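# Fold and close an open mailer box with two arms

## Task

Shut the open mailer box: fold both side flaps inward, then push the front flap down inside the front wall far enough that its tabs lock. At the end the box must sit flat on the table near its starting spot, with nothing from the table resting against it, and it must stay closed without any help from the robot.

## Robot and tools

Robot: two arms, left_arm and right_arm, each with six joints and a parallel gripper. The names are only labels and do not mean the left or right side of any picture. A part you are holding may occasionally get a brief tug.

Frame: one scene frame for both arms. Its origin is on the table surface midway between the arms. +x points out over the table, +z points up, and left_arm is on the +y side. The gripper fingers point along the gripper's own +z axis and open and close along its y axis. The reported hand point sits between the finger pads, roughly 1 cm behind the tips. It can be somewhat wrong, especially when the arm is stretched far out.

Tool execute_actions, argument "actions": a list with zero or one entry.
- Empty list: nothing is commanded and the current state is returned.
- Action: {"rows": [...], "steps": n}. n runs from 1 to 15 and defaults to 15. Each step lasts 1/30 s and uses one row. If there are fewer rows than steps, the last row is repeated.
- Wait: {"steps": n} with no rows. n can be at most 300. It returns once n steps have passed since the previous result, and your reply time counts toward them.
- Optional "pictures" (true/false) turns the camera images in the result on or off. They are included by default.

Each row is a single list of 14 numbers covering both arms, even if only one arm moves. The order is left_arm waist, shoulder, elbow, wrist pitch, wrist yaw, wrist roll, opening, then the same seven values for right_arm.

Joint values are absolute target angles in radians, in the same form as the Joint positions line. They are not offsets. Stated ranges for each arm:
- waist -2.618 to 3.054
- shoulder 0.000 to 3.142
- elbow 0.000 to 3.142
- wrist pitch -1.571 to 1.571
- wrist yaw -1.571 to 1.571
- wrist roll -2.094 to 2.094
A real end stop can differ from these by up to 0.036 rad either way. A call is refused, and nothing is sent, if a target is more than 0.036 rad beyond a stated end and also farther out than that joint's last reported angle. Targets beyond the real stop are clipped to it, and the result may say "joint sent to its limit", possibly about an earlier action. If that line is missing, it does not prove the joint has more room.

Opening is an absolute value from -1 (closed) to +1 (fully open, a pad gap of 0.094 m). Away from the extremes, the fingers go to where grip_measured would read the number you command.

How motion behaves:
- Friction can leave a joint up to about 0.031 rad short of its target, and a change smaller than that may have no effect.
- Each step, the target actually sent is kept within a fixed distance of the measured angle: waist 0.202, shoulder 0.258, elbow 0.238, wrist pitch 0.573, wrist yaw and roll 0.522 rad.
- If the targets would put a gripper more than 70 mm from where it is now, all of that arm's targets are pulled back toward the current angles. Large moves therefore take several actions.
- The simulation keeps running while you think and write. The arms keep moving toward the last row sent until everything has nearly stopped, or until a step is HELD. After that, only a new action moves them further or makes them press harder. Fingers that are still moving keep going.

Reading the results:
- State line: each gripper's end_effector_position in metres and end_effector_quat_wxyz, both in the scene frame.
- Joint positions and Joint velocities: one block per arm with the six joints (rad, rad/s), then the pad gap (m, m/s).
- grip_measured: the measured opening on the command scale. Each gripper's reading has a fixed bias of up to about 1 mm. To hold something, command about 0.03 below grip_measured for a firm grip, or less below it for a lighter one. Pad force tops out around 50 to 62 N and is lower on thin parts under about 2 mm.
- "joint command not followed": a clearance check altered or blocked some joint targets. The rest of the row was still carried out.
- HELD: marks steps on which all or part of your row was not sent.
- Joint torques: total drive output in the joint order, without the gripper. The readings are noisy, have an offset, and are nonzero even in free air, so do not treat them as a direct contact signal.
- MOTOR HOT appears from 75 °C. At 90 °C that arm halts for 10 s. At 100 °C that arm goes limp and drops until it cools. Avoid holding loads for long stretches.

Tool zoom_image: {"camera": name, "region": [x0, y0, x1, y1]} gives an enlarged view of that camera's latest image. The region is in pixels from the top-left corner and can be at most 504 by 504. Cameras and image sizes:
- cam_head_left, cam_head_right, cam_high, cam_low: 672x504
- cam_left_wrist, cam_right_wrist: 616x616

Tool finished_scene: {"scene": number of the current scene}. It ends that scene for good and reports whether the goal was met. The next scene's task comes in that result. Replying without any tool call ends everything.

Things to avoid:
- letting the arms collide or push on each other
- knocking or placing anything off the table, which fails the task
- dropping, slipping, slamming or hitting parts
- pushing very hard on the box
- leaving a flap that stays shut only because a gripper is holding it
Move smoothly, with modest effort. Check with the cameras that the box is flat and latched before you finish.

Each tool is called by a JSON object that holds its "method" and its "body".

## Session

{"method": "execute_actions", "body": {"actions": []}}

Scene clock: 0.00 s of 5140.00 s.
left_arm: end_effector_position=(+0.3057, +0.3778, +0.1830) grip_measured=+1.000 end_effector_quat_wxyz=(+0.081, -0.083, +0.993, -0.036) | right_arm: end_effector_position=(+0.0897, +0.1558, +0.2262) grip_measured=+1.000 end_effector_quat_wxyz=(-0.332, +0.744, -0.328, +0.479)
Joint positions: left_arm=[ 0.159  1.476  1.431 -1.367  0.081 -0.033  0.094] | right_arm=[ 1.945  2.091  1.9   -1.496  1.242 -0.427  0.094]
Joint velocities: left_arm=[-0.007 -0.007 -0.017 -0.066  0.022 -0.022  0.   ] | right_arm=[-0.002  0.002  0.012  0.022 -0.037  0.022  0.   ]
Joint torques (N m, as the arm reports them, + toward a larger angle): no reading
Motor temperatures (°C, as the motors report them): left_arm=[16 16 13 17 15 13] | right_arm=[15 16 16 15 15 15]

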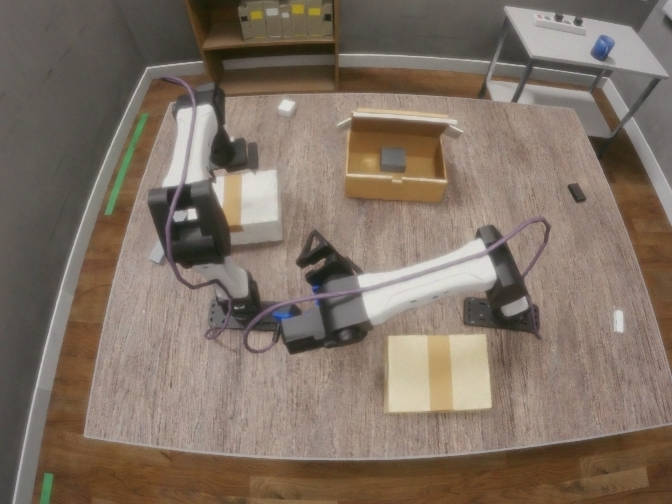

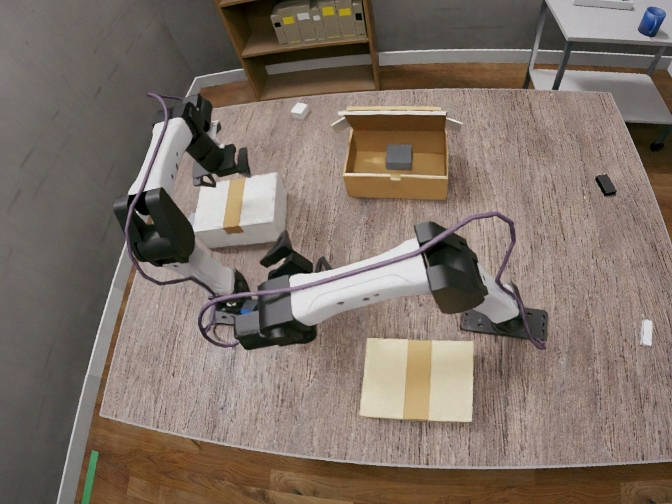

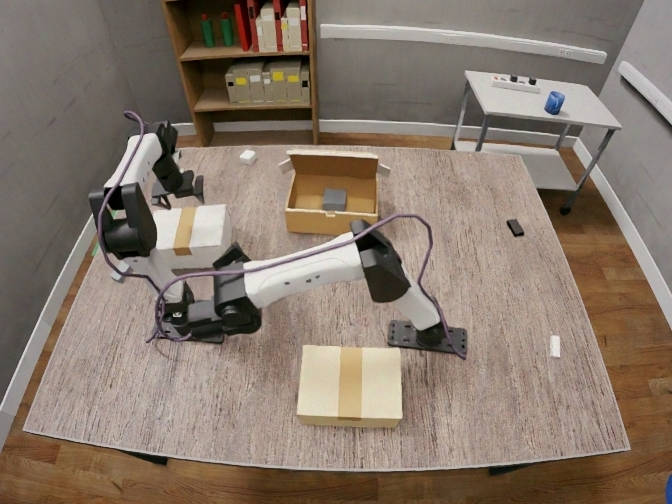

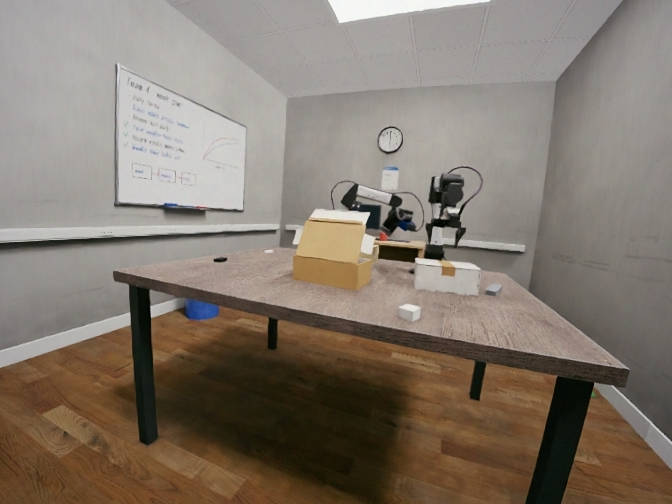

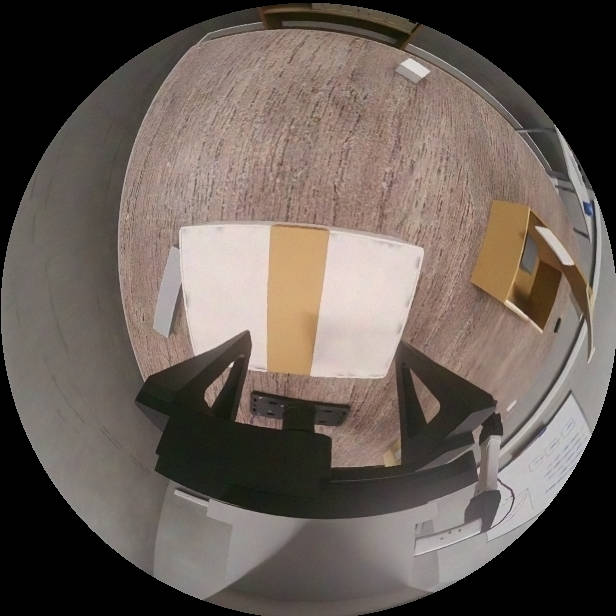

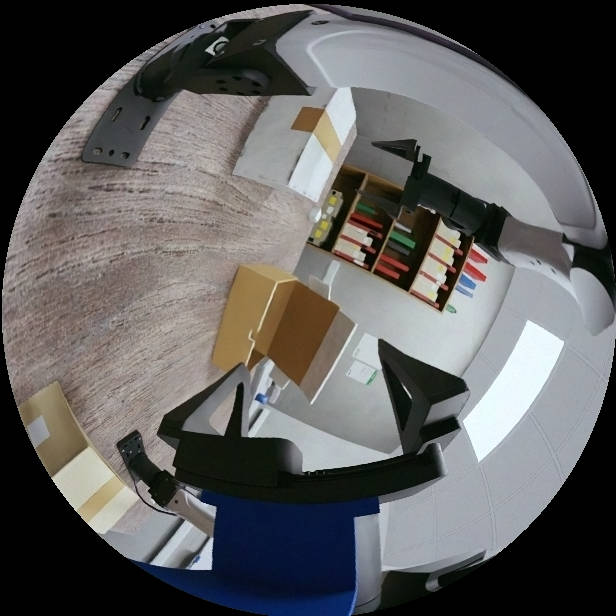

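{"method": "zoom_image", "body": {"camera": "cam_head_left", "region": [310, 80, 490, 220]}}

{"method": "zoom_image", "body": {"camera": "cam_low", "region": [270, 190, 410, 300]}}

{"method": "zoom_image", "body": {"camera": "cam_right_wrist", "region": [190, 240, 390, 420]}}

Region (310, 80, 490, 220) of cam_head_left's 672x504 image, scaled by 2.800, with more detail than that image has.

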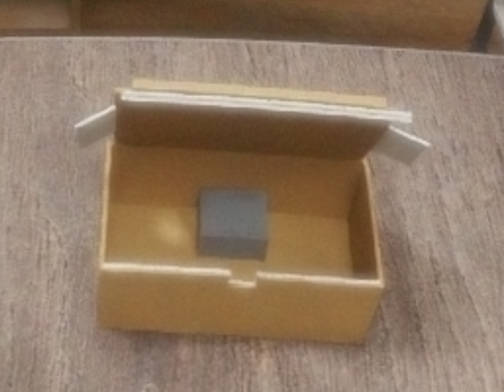

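Region (270, 190, 410, 300) of cam_low's 672x504 image, scaled by 3.600, with more detail than that image has; it fills the top 396 rows of this view, and the rest is white.

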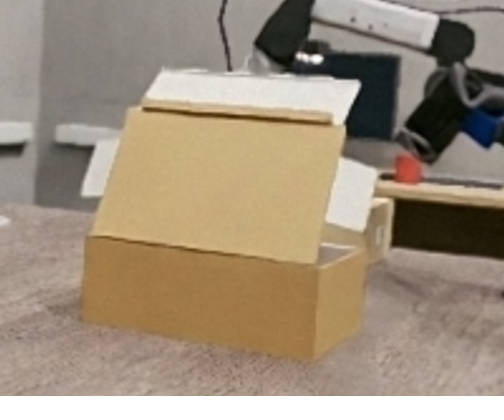

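Region (190, 240, 390, 420) of cam_right_wrist's 616x616 image, scaled by 2.520, with more detail than that image has; it fills the top 454 rows of this view, and the rest is white.

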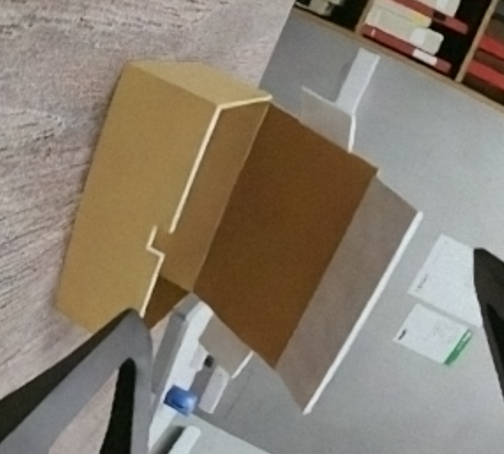

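{"method": "execute_actions", "body": {"actions": [{"rows":[[0.159,1.3,1.431,-1.367,0,0,1,1.945,1.1,1.1,-1.4,0.6,0,1]]}], "pictures": false}}

{"method": "execute_actions", "body": {"actions": [{"steps":45}], "pictures": false}}

{"method": "execute_actions", "body": {"actions": [{"rows":[[0,1.3,1.431,-0.8,0,0,-1,0,1.1,1.1,-1.4,0,0,-1]]}], "pictures": false}}

{"method": "execute_actions", "body": {"actions": [{"steps":90}]}}

Scene clock: 5.03 s of 5140.00 s.
left_arm: end_effector_position=(+0.2891, +0.3871, +0.2323) grip_measured=+1.000 end_effector_quat_wxyz=(+0.179, -0.071, +0.981, +0.005) | right_arm: end_effector_position=(+0.0791, -0.0657, +0.2072) grip_measured=+1.000 end_effector_quat_wxyz=(-0.296, +0.731, -0.602, +0.127)
Joint positions: left_arm=[ 0.159  1.287  1.435 -1.36   0.014 -0.007  0.094] | right_arm=[ 1.945  1.073  1.117 -1.431  0.634 -0.022  0.094]
Joint velocities: left_arm=[-0.007 -0.007 -0.002 -0.022 -0.051 -0.022  0.   ] | right_arm=[-0.012 -0.012 -0.012 -0.022 -0.198  0.081  0.   ]
Joint torques (N m, as the arm reports them, + toward a larger angle): left_arm=[ 0.42 -3.09  7.89  1.24 -0.07  0.08] | right_arm=[0.32 0.08 6.78 1.06 0.25 0.25]
Motor temperatures (°C, as the motors report them): left_arm=[16 16 14 17 15 13] | right_arm=[15 18 17 15 15 15]
Steps of this call (steps 1 to 90: nothing new was sent; then 1.53 s passed at rest; steps 91 to 105: all 15 steps of this action). Readings (joint positions):
91: left_arm=[0.159 1.459 1.427 -1.361 0.071 -0.029] | right_arm=[1.945 2.054 1.848 -1.453 1.171 -0.362]
92: left_arm=[0.159 1.428 1.421 -1.359 0.059 -0.024] | right_arm=[1.945 1.989 1.753 -1.424 1.067 -0.290]
94: left_arm=[0.159 1.349 1.424 -1.360 0.041 -0.018] | right_arm=[1.945 1.828 1.571 -1.411 0.897 -0.189]
98: left_arm=[0.159 1.285 1.435 -1.360 0.023 -0.011] | right_arm=[1.945 1.454 1.238 -1.402 0.724 -0.082]
105: the state above

Scene clock: 6.53 s of 5140.00 s.
left_arm: end_effector_position=(+0.2890, +0.3876, +0.2323) grip_measured=+1.000 end_effector_quat_wxyz=(+0.179, -0.070, +0.981, +0.007) | right_arm: end_effector_position=(+0.0741, -0.0617, +0.2022) grip_measured=+1.000 end_effector_quat_wxyz=(-0.287, +0.730, -0.609, +0.116)
Joint positions: left_arm=[ 0.159  1.287  1.435 -1.36   0.011 -0.006  0.094] | right_arm=[ 1.945  1.086  1.114 -1.413  0.605 -0.008  0.094]
Joint velocities: left_arm=[ 0.017  0.012  0.002  0.007 -0.007 -0.051  0.   ] | right_arm=[ 0.007 -0.007 -0.022 -0.022 -0.066 -0.037  0.   ]
Joint torques (N m, as the arm reports them, + toward a larger angle): left_arm=[ 0.42 -3.09  7.96  1.21 -0.08  0.08] | right_arm=[ 0.3  -1.07  7.04  0.97  0.3   0.25]
Motor temperatures (°C, as the motors report them): left_arm=[16 16 14 17 15 13] | right_arm=[15 18 17 15 15 15]
Steps of this call (steps 1 to 30: the robot went on to your last target; steps 31 to 45: nothing new was sent). Readings (joint positions):
1: left_arm=[0.159 1.287 1.435 -1.360 0.013 -0.007] | right_arm=[1.945 1.076 1.116 -1.428 0.628 -0.020]
2: left_arm=[0.159 1.287 1.435 -1.360 0.012 -0.007] | right_arm=[1.945 1.080 1.116 -1.425 0.623 -0.017]
4: left_arm=[0.159 1.287 1.435 -1.360 0.012 -0.006] | right_arm=[1.945 1.086 1.114 -1.420 0.616 -0.014]
8: left_arm=[0.159 1.287 1.435 -1.360 0.011 -0.006] | right_arm=[1.945 1.086 1.114 -1.415 0.610 -0.011]
45: the state above
All arms were judged still, so your last target was given up. Only a new action makes them travel on or press farther. Fingers that are still opening or closing keep moving.

Scene clock: 7.03 s of 5140.00 s.
left_arm: end_effector_position=(+0.3962, +0.3462, +0.3066) grip_measured=-0.992 end_effector_quat_wxyz=(+0.429, +0.006, +0.903, -0.005) | right_arm: end_effector_position=(+0.1649, -0.1374, +0.1723) grip_measured=-0.981 end_effector_quat_wxyz=(+0.096, -0.354, +0.930, +0.022)
Joint positions: left_arm=[ 0.003  1.288  1.433 -0.828  0.002 -0.004  0.   ] | right_arm=[ 0.867  1.09   1.114 -1.399  0.026 -0.007  0.001]
Joint velocities: left_arm=[-0.022  0.012  0.007  0.095 -0.007 -0.037  0.001] | right_arm=[-2.156 -0.002 -0.002  0.022 -0.051 -0.051 -0.001]
Joint torques (N m, as the arm reports them, + toward a larger angle): left_arm=[ 0.04 -3.87  9.08  2.33  0.01  0.07] | right_arm=[ 0.54 -1.42  7.13  0.84 -0.05  0.21]
Motor temperatures (°C, as the motors report them): left_arm=[16 16 15 17 15 13] | right_arm=[15 18 17 15 15 15]
Steps of this call (steps 1 to 15: all 15 steps of this action). Readings (joint positions):
1: left_arm=[0.143 1.287 1.434 -1.329 0.003 -0.007] | right_arm=[1.910 1.086 1.114 -1.409 0.523 -0.009]
2: left_arm=[0.110 1.287 1.433 -1.263 0.001 -0.007] | right_arm=[1.838 1.087 1.114 -1.407 0.420 -0.009]
4: left_arm=[0.044 1.288 1.433 -1.114 0.001 -0.006] | right_arm=[1.689 1.090 1.114 -1.405 0.267 -0.008]
8: left_arm=[0.003 1.288 1.433 -0.918 0.002 -0.004] | right_arm=[1.391 1.090 1.114 -1.403 0.109 -0.008]
15: the state above

Scene clock: 10.03 s of 5140.00 s.
left_arm: end_effector_position=(+0.3989, +0.3462, +0.3100) grip_measured=-0.992 end_effector_quat_wxyz=(+0.437, +0.006, +0.899, -0.006) | right_arm: end_effector_position=(+0.2078, -0.2863, +0.1723) grip_measured=-0.981 end_effector_quat_wxyz=(+0.098, +0.066, +0.993, -0.010)
Joint positions: left_arm=[ 0.003  1.288  1.433 -0.81   0.002 -0.004  0.   ] | right_arm=[ 0.006  1.09   1.114 -1.397  0.006 -0.005  0.001]
Joint velocities: left_arm=[ 0.012 -0.012 -0.002 -0.051  0.022 -0.007 -0.001] | right_arm=[-0.017 -0.012  0.007 -0.022 -0.007 -0.066  0.   ]
Joint torques (N m, as the arm reports them, + toward a larger angle): left_arm=[ 0.07 -3.9   9.1   2.37  0.01  0.07] | right_arm=[-0.08 -1.41  7.13  0.86 -0.03  0.15]
Motor temperatures (°C, as the motors report them): left_arm=[16 17 15 18 15 13] | right_arm=[15 18 17 15 15 15]
Steps of this call (steps 1 to 30: the robot went on to your last target; steps 31 to 90: nothing new was sent). Readings (joint positions):
1: left_arm=[0.003 1.288 1.433 -0.824 0.002 -0.004] | right_arm=[0.792 1.090 1.114 -1.399 0.022 -0.006]
2: left_arm=[0.003 1.288 1.433 -0.821 0.002 -0.004] | right_arm=[0.717 1.090 1.114 -1.399 0.018 -0.006]
4: left_arm=[0.003 1.288 1.433 -0.817 0.002 -0.004] | right_arm=[0.567 1.090 1.114 -1.398 0.013 -0.006]
8: left_arm=[0.003 1.288 1.433 -0.813 0.002 -0.004] | right_arm=[0.267 1.090 1.114 -1.397 0.005 -0.006]
90: the state above
All arms were judged still, so your last target was given up. Only a new action makes them travel on or press farther. Fingers that are still opening or closing keep moving.

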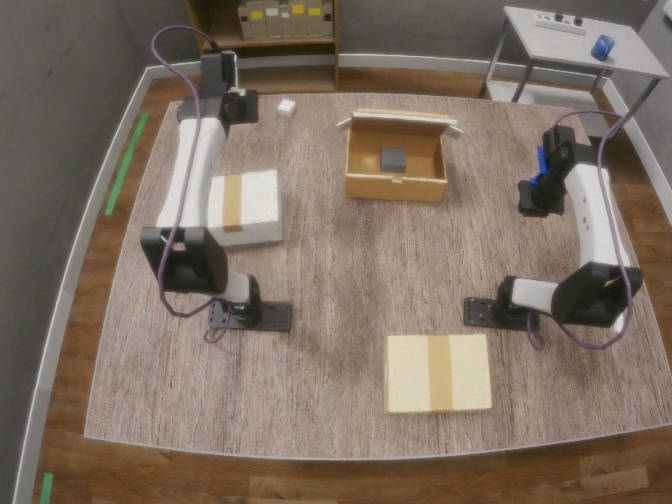

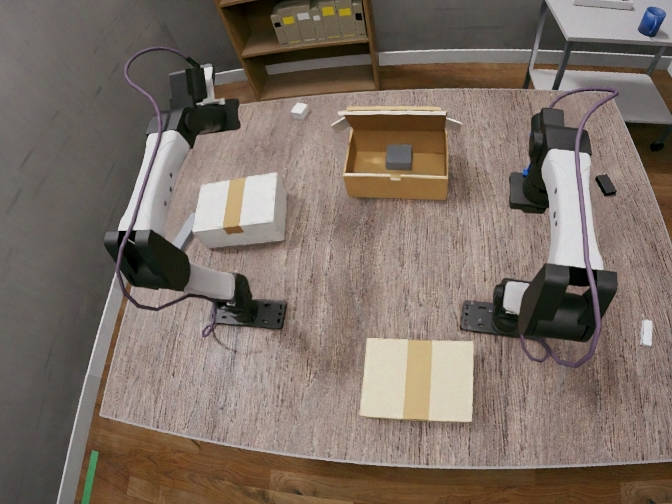

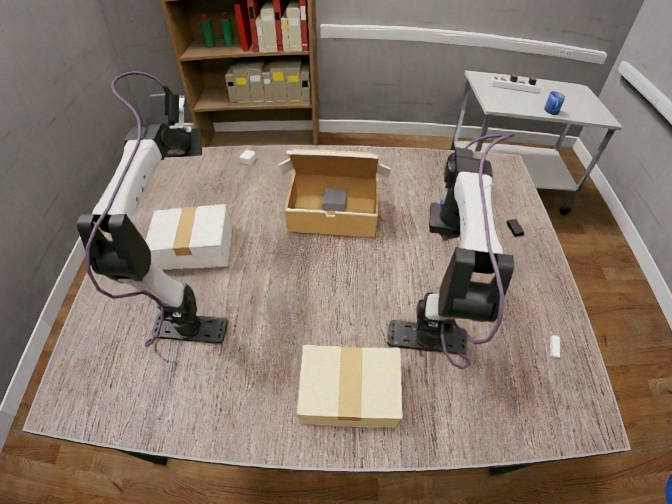

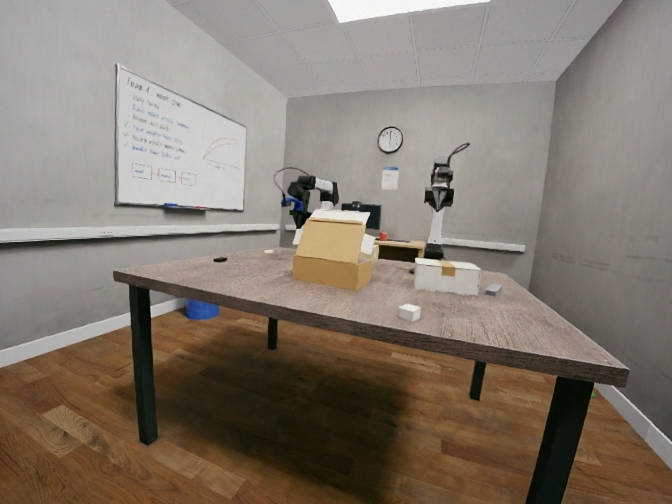

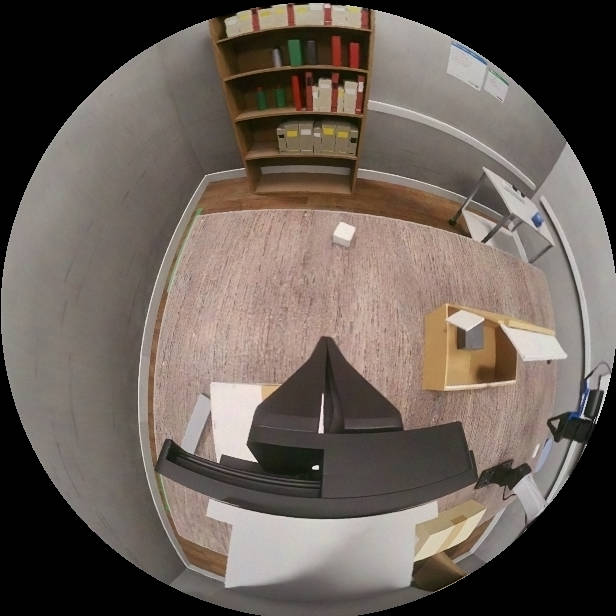

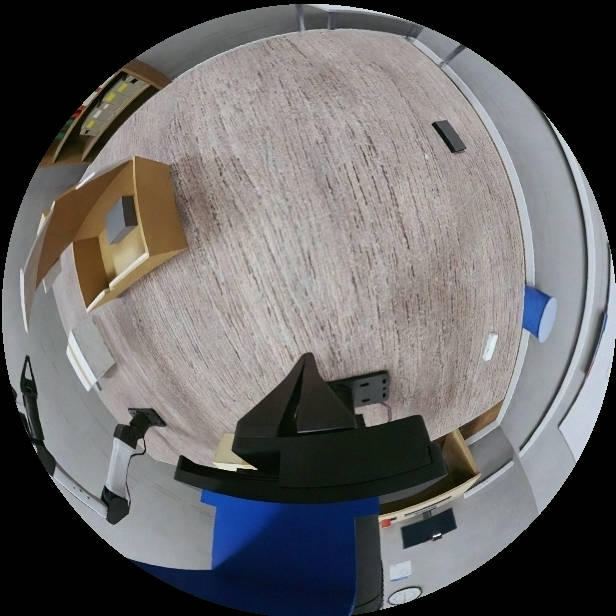

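{"method": "execute_actions", "body": {"actions": [{"rows":[[-0.1,1.4,1.5,-0.9,0,0,-1,0.05,1.25,1.25,-1.35,0,0,-1],[-0.1,1.4,1.5,-0.9,0,0,-1,0.05,1.25,1.25,-1.35,0,0,-1],[-0.1,1.4,1.5,-0.9,0,0,-1,0.05,1.25,1.25,-1.35,0,0,-1],[-0.1,1.4,1.5,-0.9,0,0,-1,0.05,1.25,1.25,-1.35,0,0,-1],[-0.2,1.5,1.55,-1.0,0,0,-1,0.1,1.4,1.4,-1.3,0,0,-1],[-0.2,1.5,1.55,-1.0,0,0,-1,0.1,1.4,1.4,-1.3,0,0,-1],[-0.2,1.5,1.55,-1.0,0,0,-1,0.1,1.4,1.4,-1.3,0,0,-1],[-0.2,1.5,1.55,-1.0,0,0,-1,0.1,1.4,1.4,-1.3,0,0,-1],[-0.3,1.6,1.6,-1.1,0,0,-1,0.14,1.55,1.53,-1.22,0,0,-1],[-0.3,1.6,1.6,-1.1,0,0,-1,0.14,1.55,1.53,-1.22,0,0,-1],[-0.3,1.6,1.6,-1.1,0,0,-1,0.14,1.55,1.53,-1.22,0,0,-1],[-0.37,1.667,1.635,-1.168,0,0,-1,0.17,1.667,1.635,-1.168,0,0,-1]]}], "pictures": false}}

{"method": "execute_actions", "body": {"actions": [{"steps":15}]}}

Scene clock: 14.30 s of 5140.00 s.
left_arm: end_effector_position=(+0.3941, +0.2041, +0.2063) grip_measured=-0.992 end_effector_quat_wxyz=(+0.223, +0.184, +0.957, -0.043) | right_arm: end_effector_position=(+0.3875, -0.2537, +0.1950) grip_measured=-0.981 end_effector_quat_wxyz=(+0.165, -0.010, +0.986, -0.001)
Joint positions: left_arm=[-0.364  1.653  1.614 -1.074 -0.002 -0.004  0.   ] | right_arm=[ 0.16   1.649  1.612 -1.202  0.004 -0.004  0.001]
Joint velocities: left_arm=[-0.393  0.344  0.007 -0.491  0.095  0.037 -0.   ] | right_arm=[ 0.173  0.584  0.208  0.564 -0.022 -0.022 -0.001]
Joint torques (N m, as the arm reports them, + toward a larger angle): left_arm=[ 2.1  -8.76 10.94  1.2  -0.05  0.04] | right_arm=[ 0.28 -9.63  9.87  0.66  0.03  0.15]
Motor temperatures (°C, as the motors report them): left_arm=[16 17 16 20 15 13] | right_arm=[15 18 18 15 15 15]
Steps of this call (steps 1 to 90: nothing new was sent; then 0.77 s passed at rest; steps 91 to 105: all 15 steps of this action). Readings (joint positions):
91: left_arm=[-0.010 1.300 1.447 -0.828 -0.005 -0.005] | right_arm=[0.011 1.110 1.136 -1.413 0.006 -0.004]
92: left_arm=[-0.036 1.322 1.470 -0.840 -0.006 -0.005] | right_arm=[0.022 1.149 1.177 -1.419 0.006 -0.004]
94: left_arm=[-0.084 1.362 1.491 -0.841 -0.003 -0.004] | right_arm=[0.038 1.215 1.227 -1.380 0.005 -0.004]
98: left_arm=[-0.187 1.470 1.537 -0.907 -0.003 -0.004] | right_arm=[0.087 1.377 1.373 -1.330 0.005 -0.004]
105: the state above

Scene clock: 14.80 s of 5140.00 s.
left_arm: end_effector_position=(+0.3796, +0.2049, +0.1971) grip_measured=-0.992 end_effector_quat_wxyz=(+0.185, +0.191, +0.963, -0.037) | right_arm: end_effector_position=(+0.3959, -0.2511, +0.1897) grip_measured=-0.981 end_effector_quat_wxyz=(+0.166, -0.013, +0.986, +0.000)
Joint positions: left_arm=[-0.375  1.667  1.623 -1.148  0.    -0.003  0.   ] | right_arm=[ 0.166  1.675  1.618 -1.18   0.003 -0.004  0.001]
Joint velocities: left_arm=[-0.002 -0.017  0.007 -0.051 -0.066  0.022 -0.   ] | right_arm=[ 0.002 -0.002 -0.002 -0.037  0.037  0.007 -0.001]
Joint torques (N m, as the arm reports them, + toward a larger angle): left_arm=[ 0.87 -8.04 10.06  1.15  0.02  0.05] | right_arm=[ 0.58 -9.02 10.77  1.27  0.    0.14]
Motor temperatures (°C, as the motors report them): left_arm=[16 17 16 19 15 13] | right_arm=[15 18 18 15 15 15]
Steps of this call (steps 1 to 15: the robot went on to your last target). Readings (joint positions):
1: left_arm=[-0.374 1.662 1.614 -1.090 -0.000 -0.003] | right_arm=[0.164 1.664 1.615 -1.188 0.003 -0.004]
2: left_arm=[-0.376 1.666 1.614 -1.105 0.000 -0.003] | right_arm=[0.166 1.672 1.615 -1.184 0.003 -0.004]
4: left_arm=[-0.375 1.667 1.616 -1.126 0.000 -0.003] | right_arm=[0.166 1.675 1.615 -1.183 0.003 -0.004]
8: left_arm=[-0.375 1.667 1.622 -1.140 0.000 -0.003] | right_arm=[0.166 1.675 1.618 -1.181 0.003 -0.004]
15: the state above

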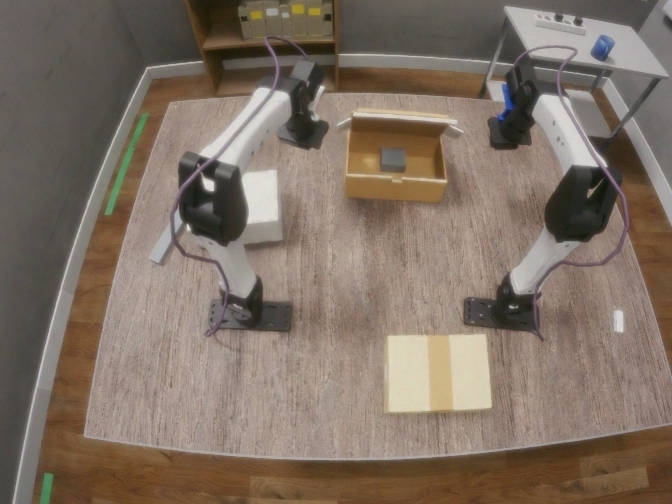

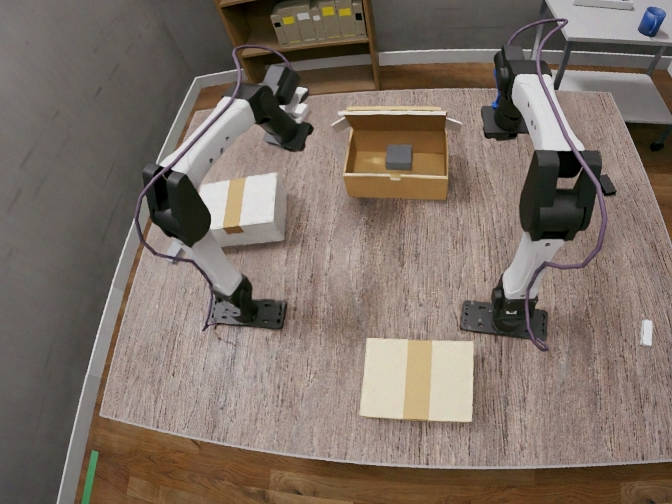

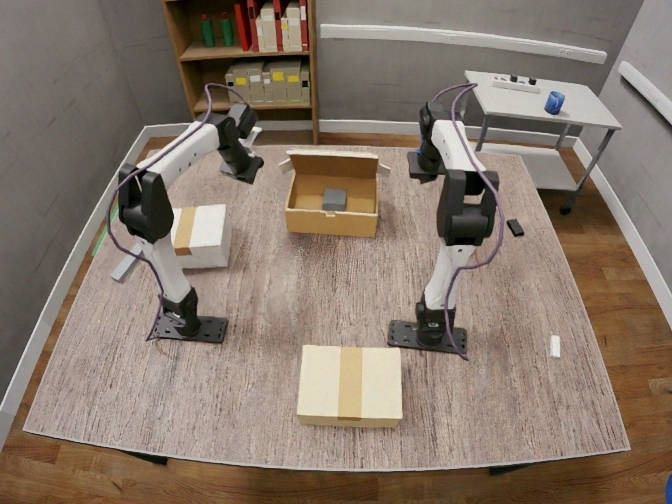

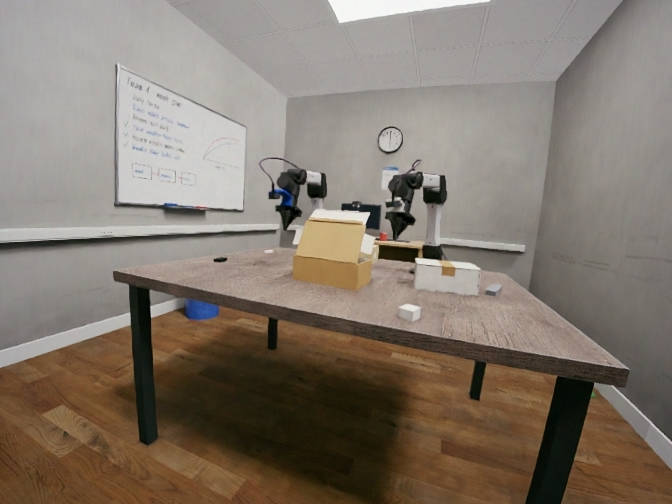

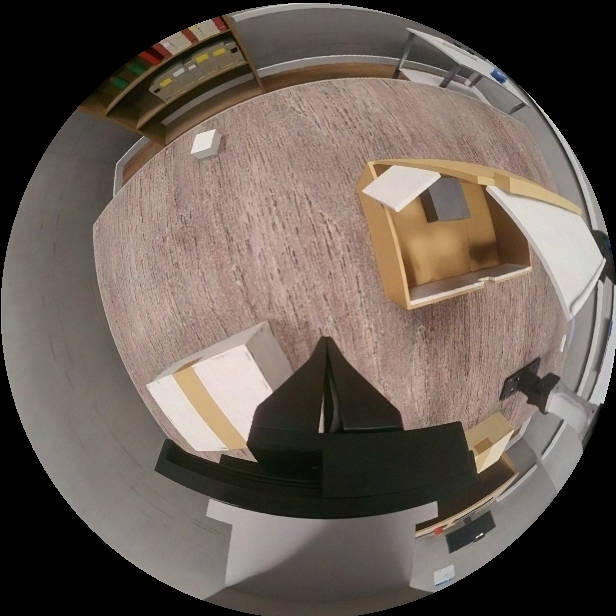

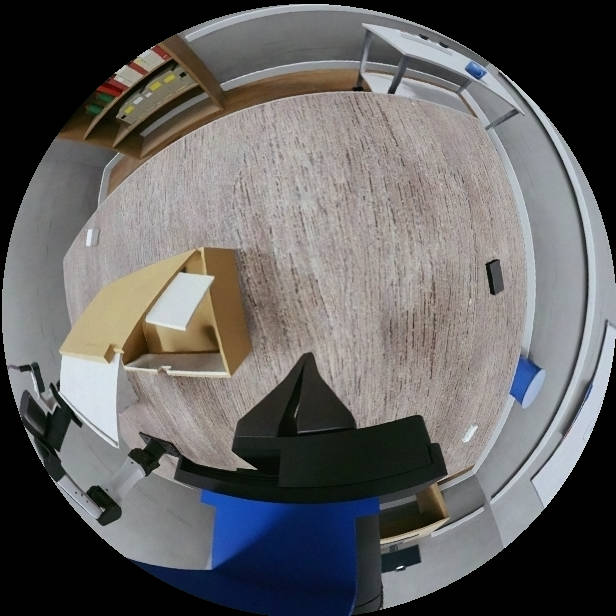

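{"method": "execute_actions", "body": {"actions": [{"rows":[[-0.37,1.667,1.635,-1.168,0,0,-1,0.05,1.75,1.75,-1.1,0,0,-1],[-0.37,1.667,1.635,-1.168,0,0,-1,0.05,1.75,1.75,-1.1,0,0,-1],[-0.37,1.667,1.635,-1.168,0,0,-1,0.05,1.75,1.75,-1.1,0,0,-1],[-0.37,1.667,1.635,-1.168,0,0,-1,-0.05,1.87,1.87,-1.05,-0.2,0,-1],[-0.37,1.667,1.635,-1.168,0,0,-1,-0.05,1.87,1.87,-1.05,-0.3,0,-1],[-0.37,1.667,1.635,-1.168,0,0,-1,-0.05,1.87,1.87,-1.05,-0.4,0,-1],[-0.37,1.667,1.635,-1.168,0,0,-1,-0.05,1.98,1.97,-1.0,-0.5,0,-1],[-0.37,1.667,1.635,-1.168,0,0,-1,-0.05,1.98,1.97,-1.0,-0.6,0,-1],[-0.37,1.667,1.635,-1.168,0,0,-1,-0.05,1.98,1.97,-1.0,-0.7,0,-1],[-0.37,1.667,1.635,-1.168,0,0,-1,-0.05,2.08,2.07,-0.96,-0.8,0,-1]]}], "pictures": false}}

{"method": "execute_actions", "body": {"actions": [{"rows":[[-0.37,1.667,1.635,-1.168,0,0,-1,0.0,2.08,2.07,-0.96,-0.8,0,-1],[-0.37,1.667,1.635,-1.168,0,0,-1,0.0,2.08,2.07,-0.96,-0.8,0,-1],[-0.37,1.667,1.635,-1.168,0,0,-1,0.0,2.08,2.07,-0.96,-0.8,0,-1],[-0.37,1.667,1.635,-1.168,0,0,-1,0.06,2.08,2.07,-0.96,-0.8,0,-1]]}]}}

Scene clock: 17.83 s of 5140.00 s.
left_arm: end_effector_position=(+0.3792, +0.2051, +0.1969) grip_measured=-0.992 end_effector_quat_wxyz=(+0.184, +0.191, +0.963, -0.037) | right_arm: end_effector_position=(+0.5371, -0.2543, +0.2130) grip_measured=-0.981 end_effector_quat_wxyz=(+0.284, +0.001, +0.913, +0.292)
Joint positions: left_arm=[-0.375  1.667  1.623 -1.15   0.    -0.003  0.   ] | right_arm=[-0.056  2.09   2.043 -0.982 -0.675 -0.004  0.001]
Joint velocities: left_arm=[-0.012 -0.017 -0.007 -0.037  0.007  0.022  0.001] | right_arm=[ 0.071  0.212  0.012 -0.022 -0.755  0.037  0.   ]
Joint torques (N m, as the arm reports them, + toward a larger angle): left_arm=[ 0.9  -8.03 10.04  1.12  0.02  0.05] | right_arm=[  0.53 -14.41  12.02   1.67  -0.37   0.09]
Motor temperatures (°C, as the motors report them): left_arm=[16 18 17 19 15 13] | right_arm=[15 18 18 15 15 15]
Steps of this call (steps 1 to 15: the robot went on to your last target; steps 16 to 76: nothing new was sent; steps 77 to 91: all 15 steps of this action). Readings (joint positions):
77: left_arm=[-0.375 1.667 1.623 -1.150 0.000 -0.003] | right_arm=[0.156 1.686 1.639 -1.191 -0.003 -0.004]
78: left_arm=[-0.375 1.667 1.623 -1.150 0.000 -0.003] | right_arm=[0.134 1.706 1.676 -1.185 -0.007 -0.004]
80: left_arm=[-0.375 1.667 1.623 -1.150 0.000 -0.003] | right_arm=[0.069 1.749 1.748 -1.156 -0.037 -0.004]
84: left_arm=[-0.375 1.667 1.623 -1.150 0.000 -0.003] | right_arm=[-0.059 1.892 1.916 -1.073 -0.274 -0.004]
91: the state above

Scene clock: 18.33 s of 5140.00 s.
left_arm: end_effector_position=(+0.3792, +0.2051, +0.1969) grip_measured=-0.992 end_effector_quat_wxyz=(+0.184, +0.191, +0.963, -0.037) | right_arm: end_effector_position=(+0.5301, -0.1742, +0.2267) grip_measured=-0.981 end_effector_quat_wxyz=(+0.268, -0.075, +0.890, +0.361)
Joint positions: left_arm=[-0.375  1.667  1.623 -1.15   0.    -0.003  0.   ] | right_arm=[ 0.07   2.095  2.054 -0.972 -0.792 -0.004  0.001]
Joint velocities: left_arm=[ 0.012 -0.007 -0.007 -0.051 -0.051  0.037  0.001] | right_arm=[-0.046  0.022 -0.002 -0.095  0.007 -0.095 -0.   ]
Joint torques (N m, as the arm reports them, + toward a larger angle): left_arm=[ 0.88 -8.02 10.05  1.12  0.03  0.05] | right_arm=[ -0.28 -13.78  10.98   1.56  -0.42   0.09]
Motor temperatures (°C, as the motors report them): left_arm=[16 18 17 19 15 13] | right_arm=[15 18 18 15 15 15]
Steps of this call (steps 1 to 15: all 15 steps of this action). Readings (joint positions):
1: left_arm=[-0.375 1.667 1.623 -1.150 0.000 -0.003] | right_arm=[-0.050 2.094 2.043 -0.982 -0.697 -0.004]
2: left_arm=[-0.375 1.667 1.623 -1.150 0.000 -0.003] | right_arm=[-0.042 2.095 2.043 -0.982 -0.713 -0.004]
4: left_arm=[-0.375 1.667 1.623 -1.150 0.000 -0.003] | right_arm=[-0.016 2.095 2.049 -0.980 -0.741 -0.004]
8: left_arm=[-0.375 1.667 1.623 -1.150 0.000 -0.003] | right_arm=[0.057 2.095 2.054 -0.972 -0.774 -0.004]
15: the state above

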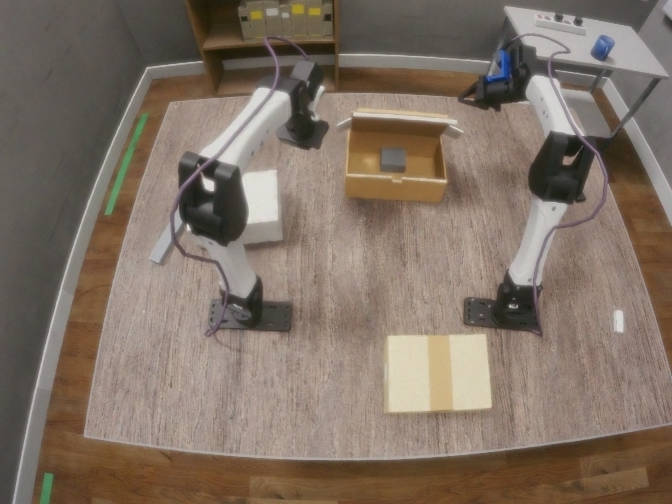

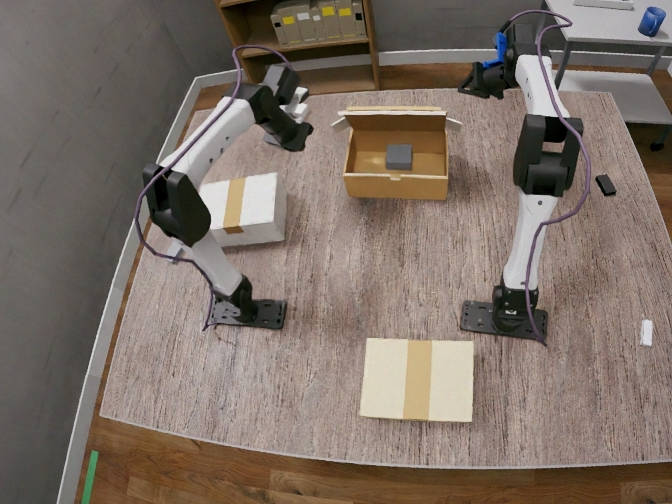

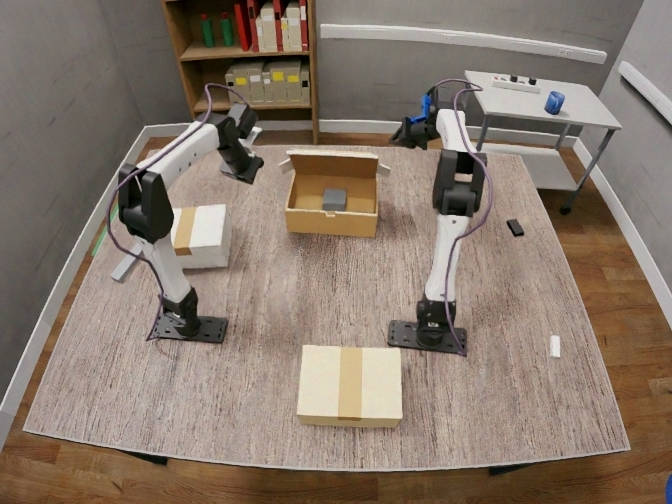

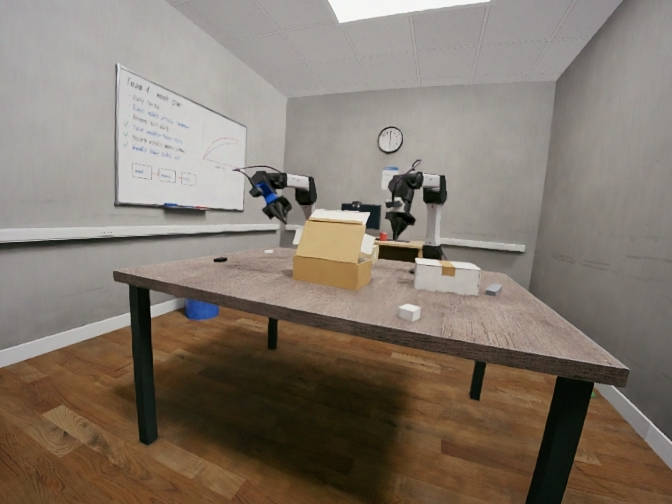

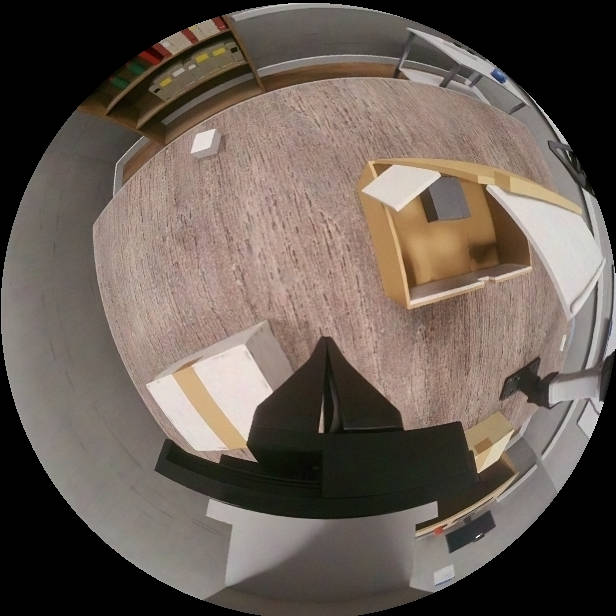

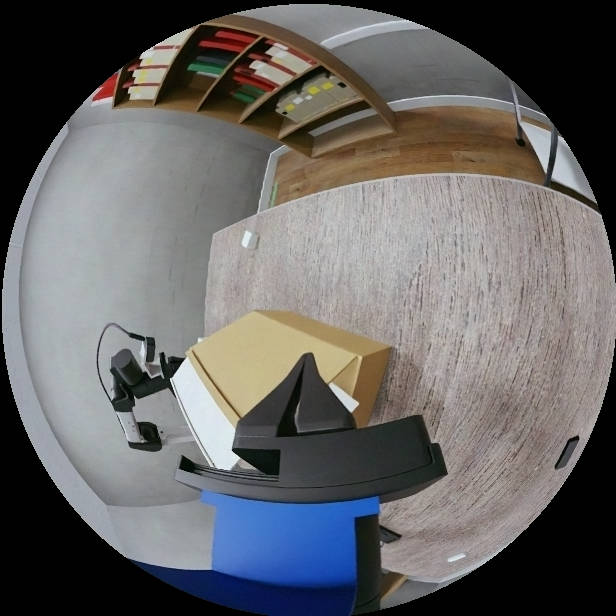

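{"method": "execute_actions", "body": {"actions": [{"rows":[[-0.37,1.667,1.635,-1.168,0,0,-1,0.11,2.08,2.07,-0.96,-0.8,0,-1],[-0.37,1.667,1.635,-1.168,0,0,-1,0.11,2.08,2.07,-0.96,-0.8,0,-1],[-0.37,1.667,1.635,-1.168,0,0,-1,0.16,2.08,2.07,-0.96,-0.8,0,-1],[-0.37,1.667,1.635,-1.168,0,0,-1,0.16,2.08,2.07,-0.96,-0.8,0,-1],[-0.37,1.667,1.635,-1.168,0,0,-1,0.21,2.08,2.07,-0.96,-0.8,0,-1],[-0.37,1.667,1.635,-1.168,0,0,-1,0.21,2.08,2.07,-1.0,-0.8,0,-1],[-0.37,1.667,1.635,-1.168,0,0,-1,0.21,2.08,2.07,-1.05,-0.8,0,-1],[-0.37,1.667,1.635,-1.168,0,0,-1,0.21,2.08,2.07,-1.1,-0.8,0,-1],[-0.37,1.667,1.635,-1.168,0,0,-1,0.21,2.08,2.07,-1.15,-0.8,0,-1],[-0.37,1.667,1.635,-1.168,0,0,-1,0.21,2.08,2.07,-1.2,-0.8,0,-1],[-0.37,1.667,1.635,-1.168,0,0,-1,0.21,2.08,2.07,-1.25,-0.8,0,-1],[-0.37,1.667,1.635,-1.168,0,0,-1,0.21,2.08,2.07,-1.3,-0.8,0,-1]]}], "pictures": false}}

{"method": "execute_actions", "body": {"actions": [{"steps":15}]}}

Scene clock: 20.00 s of 5140.00 s.
left_arm: end_effector_position=(+0.3792, +0.2051, +0.1969) grip_measured=-0.992 end_effector_quat_wxyz=(+0.184, +0.191, +0.963, -0.037) | right_arm: end_effector_position=(+0.4689, -0.0994, +0.2081) grip_measured=-0.981 end_effector_quat_wxyz=(+0.132, -0.100, +0.906, +0.390)
Joint positions: left_arm=[-0.375  1.667  1.623 -1.15   0.    -0.003  0.   ] | right_arm=[ 0.223  2.095  2.054 -1.211 -0.801 -0.004  0.001]
Joint velocities: left_arm=[ 0.012  0.002  0.002 -0.037  0.007 -0.022  0.   ] | right_arm=[-0.105 -0.007 -0.002 -0.637  0.051  0.037  0.001]
Joint torques (N m, as the arm reports them, + toward a larger angle): left_arm=[ 0.89 -8.03 10.04  1.12  0.03  0.05] | right_arm=[ -0.2  -13.49  10.54   1.07  -0.39   0.08]
Motor temperatures (°C, as the motors report them): left_arm=[16 18 17 19 15 13] | right_arm=[15 19 19 16 15 15]
Steps of this call (steps 1 to 15: the robot went on to your last target; steps 16 to 35: nothing new was sent; steps 36 to 50: all 15 steps of this action). Readings (joint positions):
36: left_arm=[-0.375 1.667 1.623 -1.150 0.000 -0.003] | right_arm=[0.070 2.095 2.054 -0.972 -0.794 -0.004]
37: left_arm=[-0.375 1.667 1.623 -1.150 0.000 -0.003] | right_arm=[0.074 2.095 2.054 -0.972 -0.794 -0.004]
39: left_arm=[-0.375 1.667 1.623 -1.150 0.000 -0.003] | right_arm=[0.099 2.095 2.054 -0.972 -0.793 -0.004]
43: left_arm=[-0.375 1.667 1.623 -1.150 0.000 -0.003] | right_arm=[0.195 2.095 2.054 -0.996 -0.795 -0.004]
50: the state above

Scene clock: 20.50 s of 5140.00 s.
left_arm: end_effector_position=(+0.3792, +0.2051, +0.1969) grip_measured=-0.992 end_effector_quat_wxyz=(+0.184, +0.191, +0.963, -0.037) | right_arm: end_effector_position=(+0.4561, -0.1041, +0.2040) grip_measured=-0.981 end_effector_quat_wxyz=(+0.099, -0.082, +0.912, +0.390)
Joint positions: left_arm=[-0.375  1.667  1.623 -1.15   0.    -0.003  0.   ] | right_arm=[ 0.215  2.095  2.054 -1.286 -0.801 -0.004  0.001]
Joint velocities: left_arm=[ 0.007 -0.007 -0.022 -0.022  0.022 -0.037 -0.   ] | right_arm=[-0.017 -0.012  0.017 -0.081 -0.022 -0.007  0.001]
Joint torques (N m, as the arm reports them, + toward a larger angle): left_arm=[ 0.9  -8.04 10.05  1.12  0.02  0.05] | right_arm=[ -0.04 -13.18  10.38   0.8   -0.39   0.08]
Motor temperatures (°C, as the motors report them): left_arm=[16 18 17 19 15 13] | right_arm=[15 19 19 16 15 15]
Steps of this call (steps 1 to 15: the robot went on to your last target). Readings (joint positions):
1: left_arm=[-0.375 1.667 1.623 -1.150 0.000 -0.003] | right_arm=[0.220 2.095 2.054 -1.228 -0.801 -0.004]
2: left_arm=[-0.375 1.667 1.623 -1.150 0.000 -0.003] | right_arm=[0.218 2.095 2.054 -1.241 -0.801 -0.004]
4: left_arm=[-0.375 1.667 1.623 -1.150 0.000 -0.003] | right_arm=[0.215 2.095 2.054 -1.260 -0.801 -0.004]
8: left_arm=[-0.375 1.667 1.623 -1.150 0.000 -0.003] | right_arm=[0.215 2.095 2.054 -1.278 -0.801 -0.004]
15: the state above

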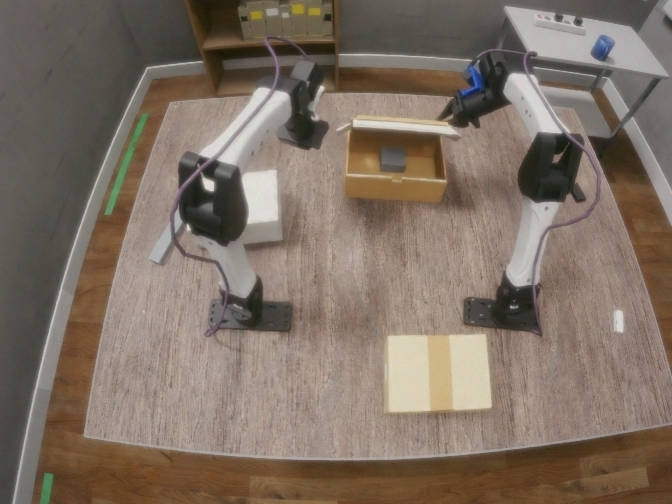

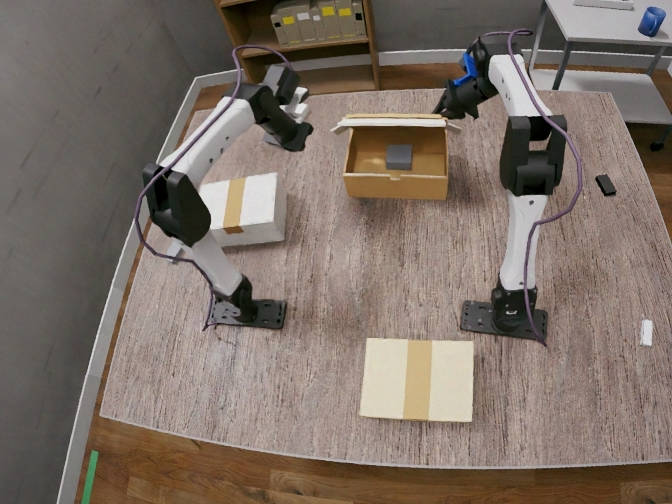

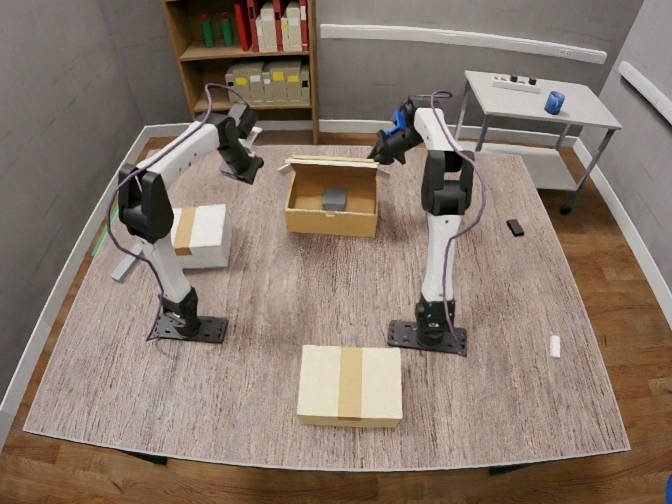

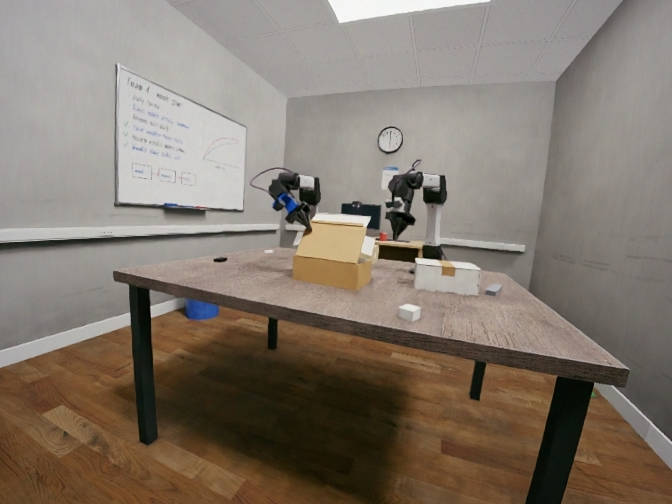

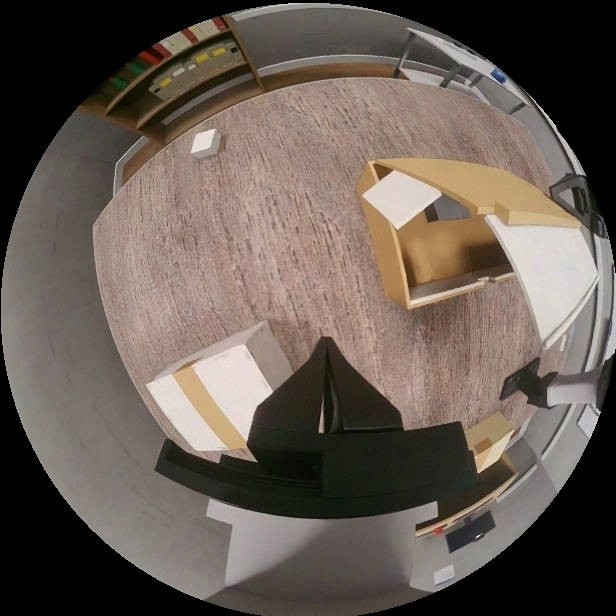

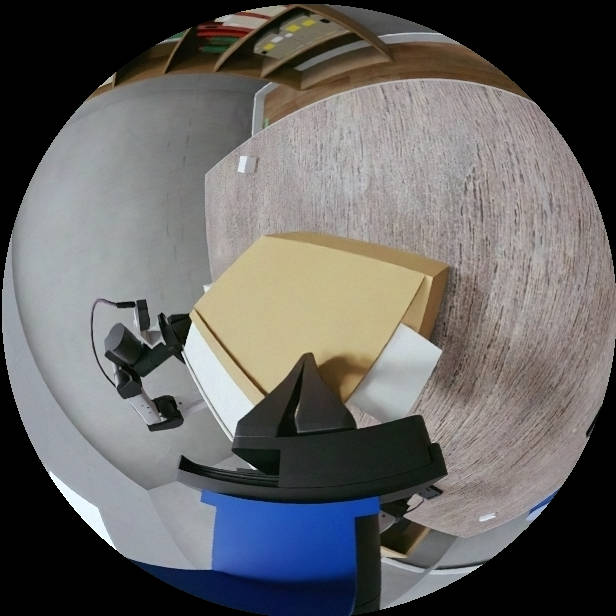

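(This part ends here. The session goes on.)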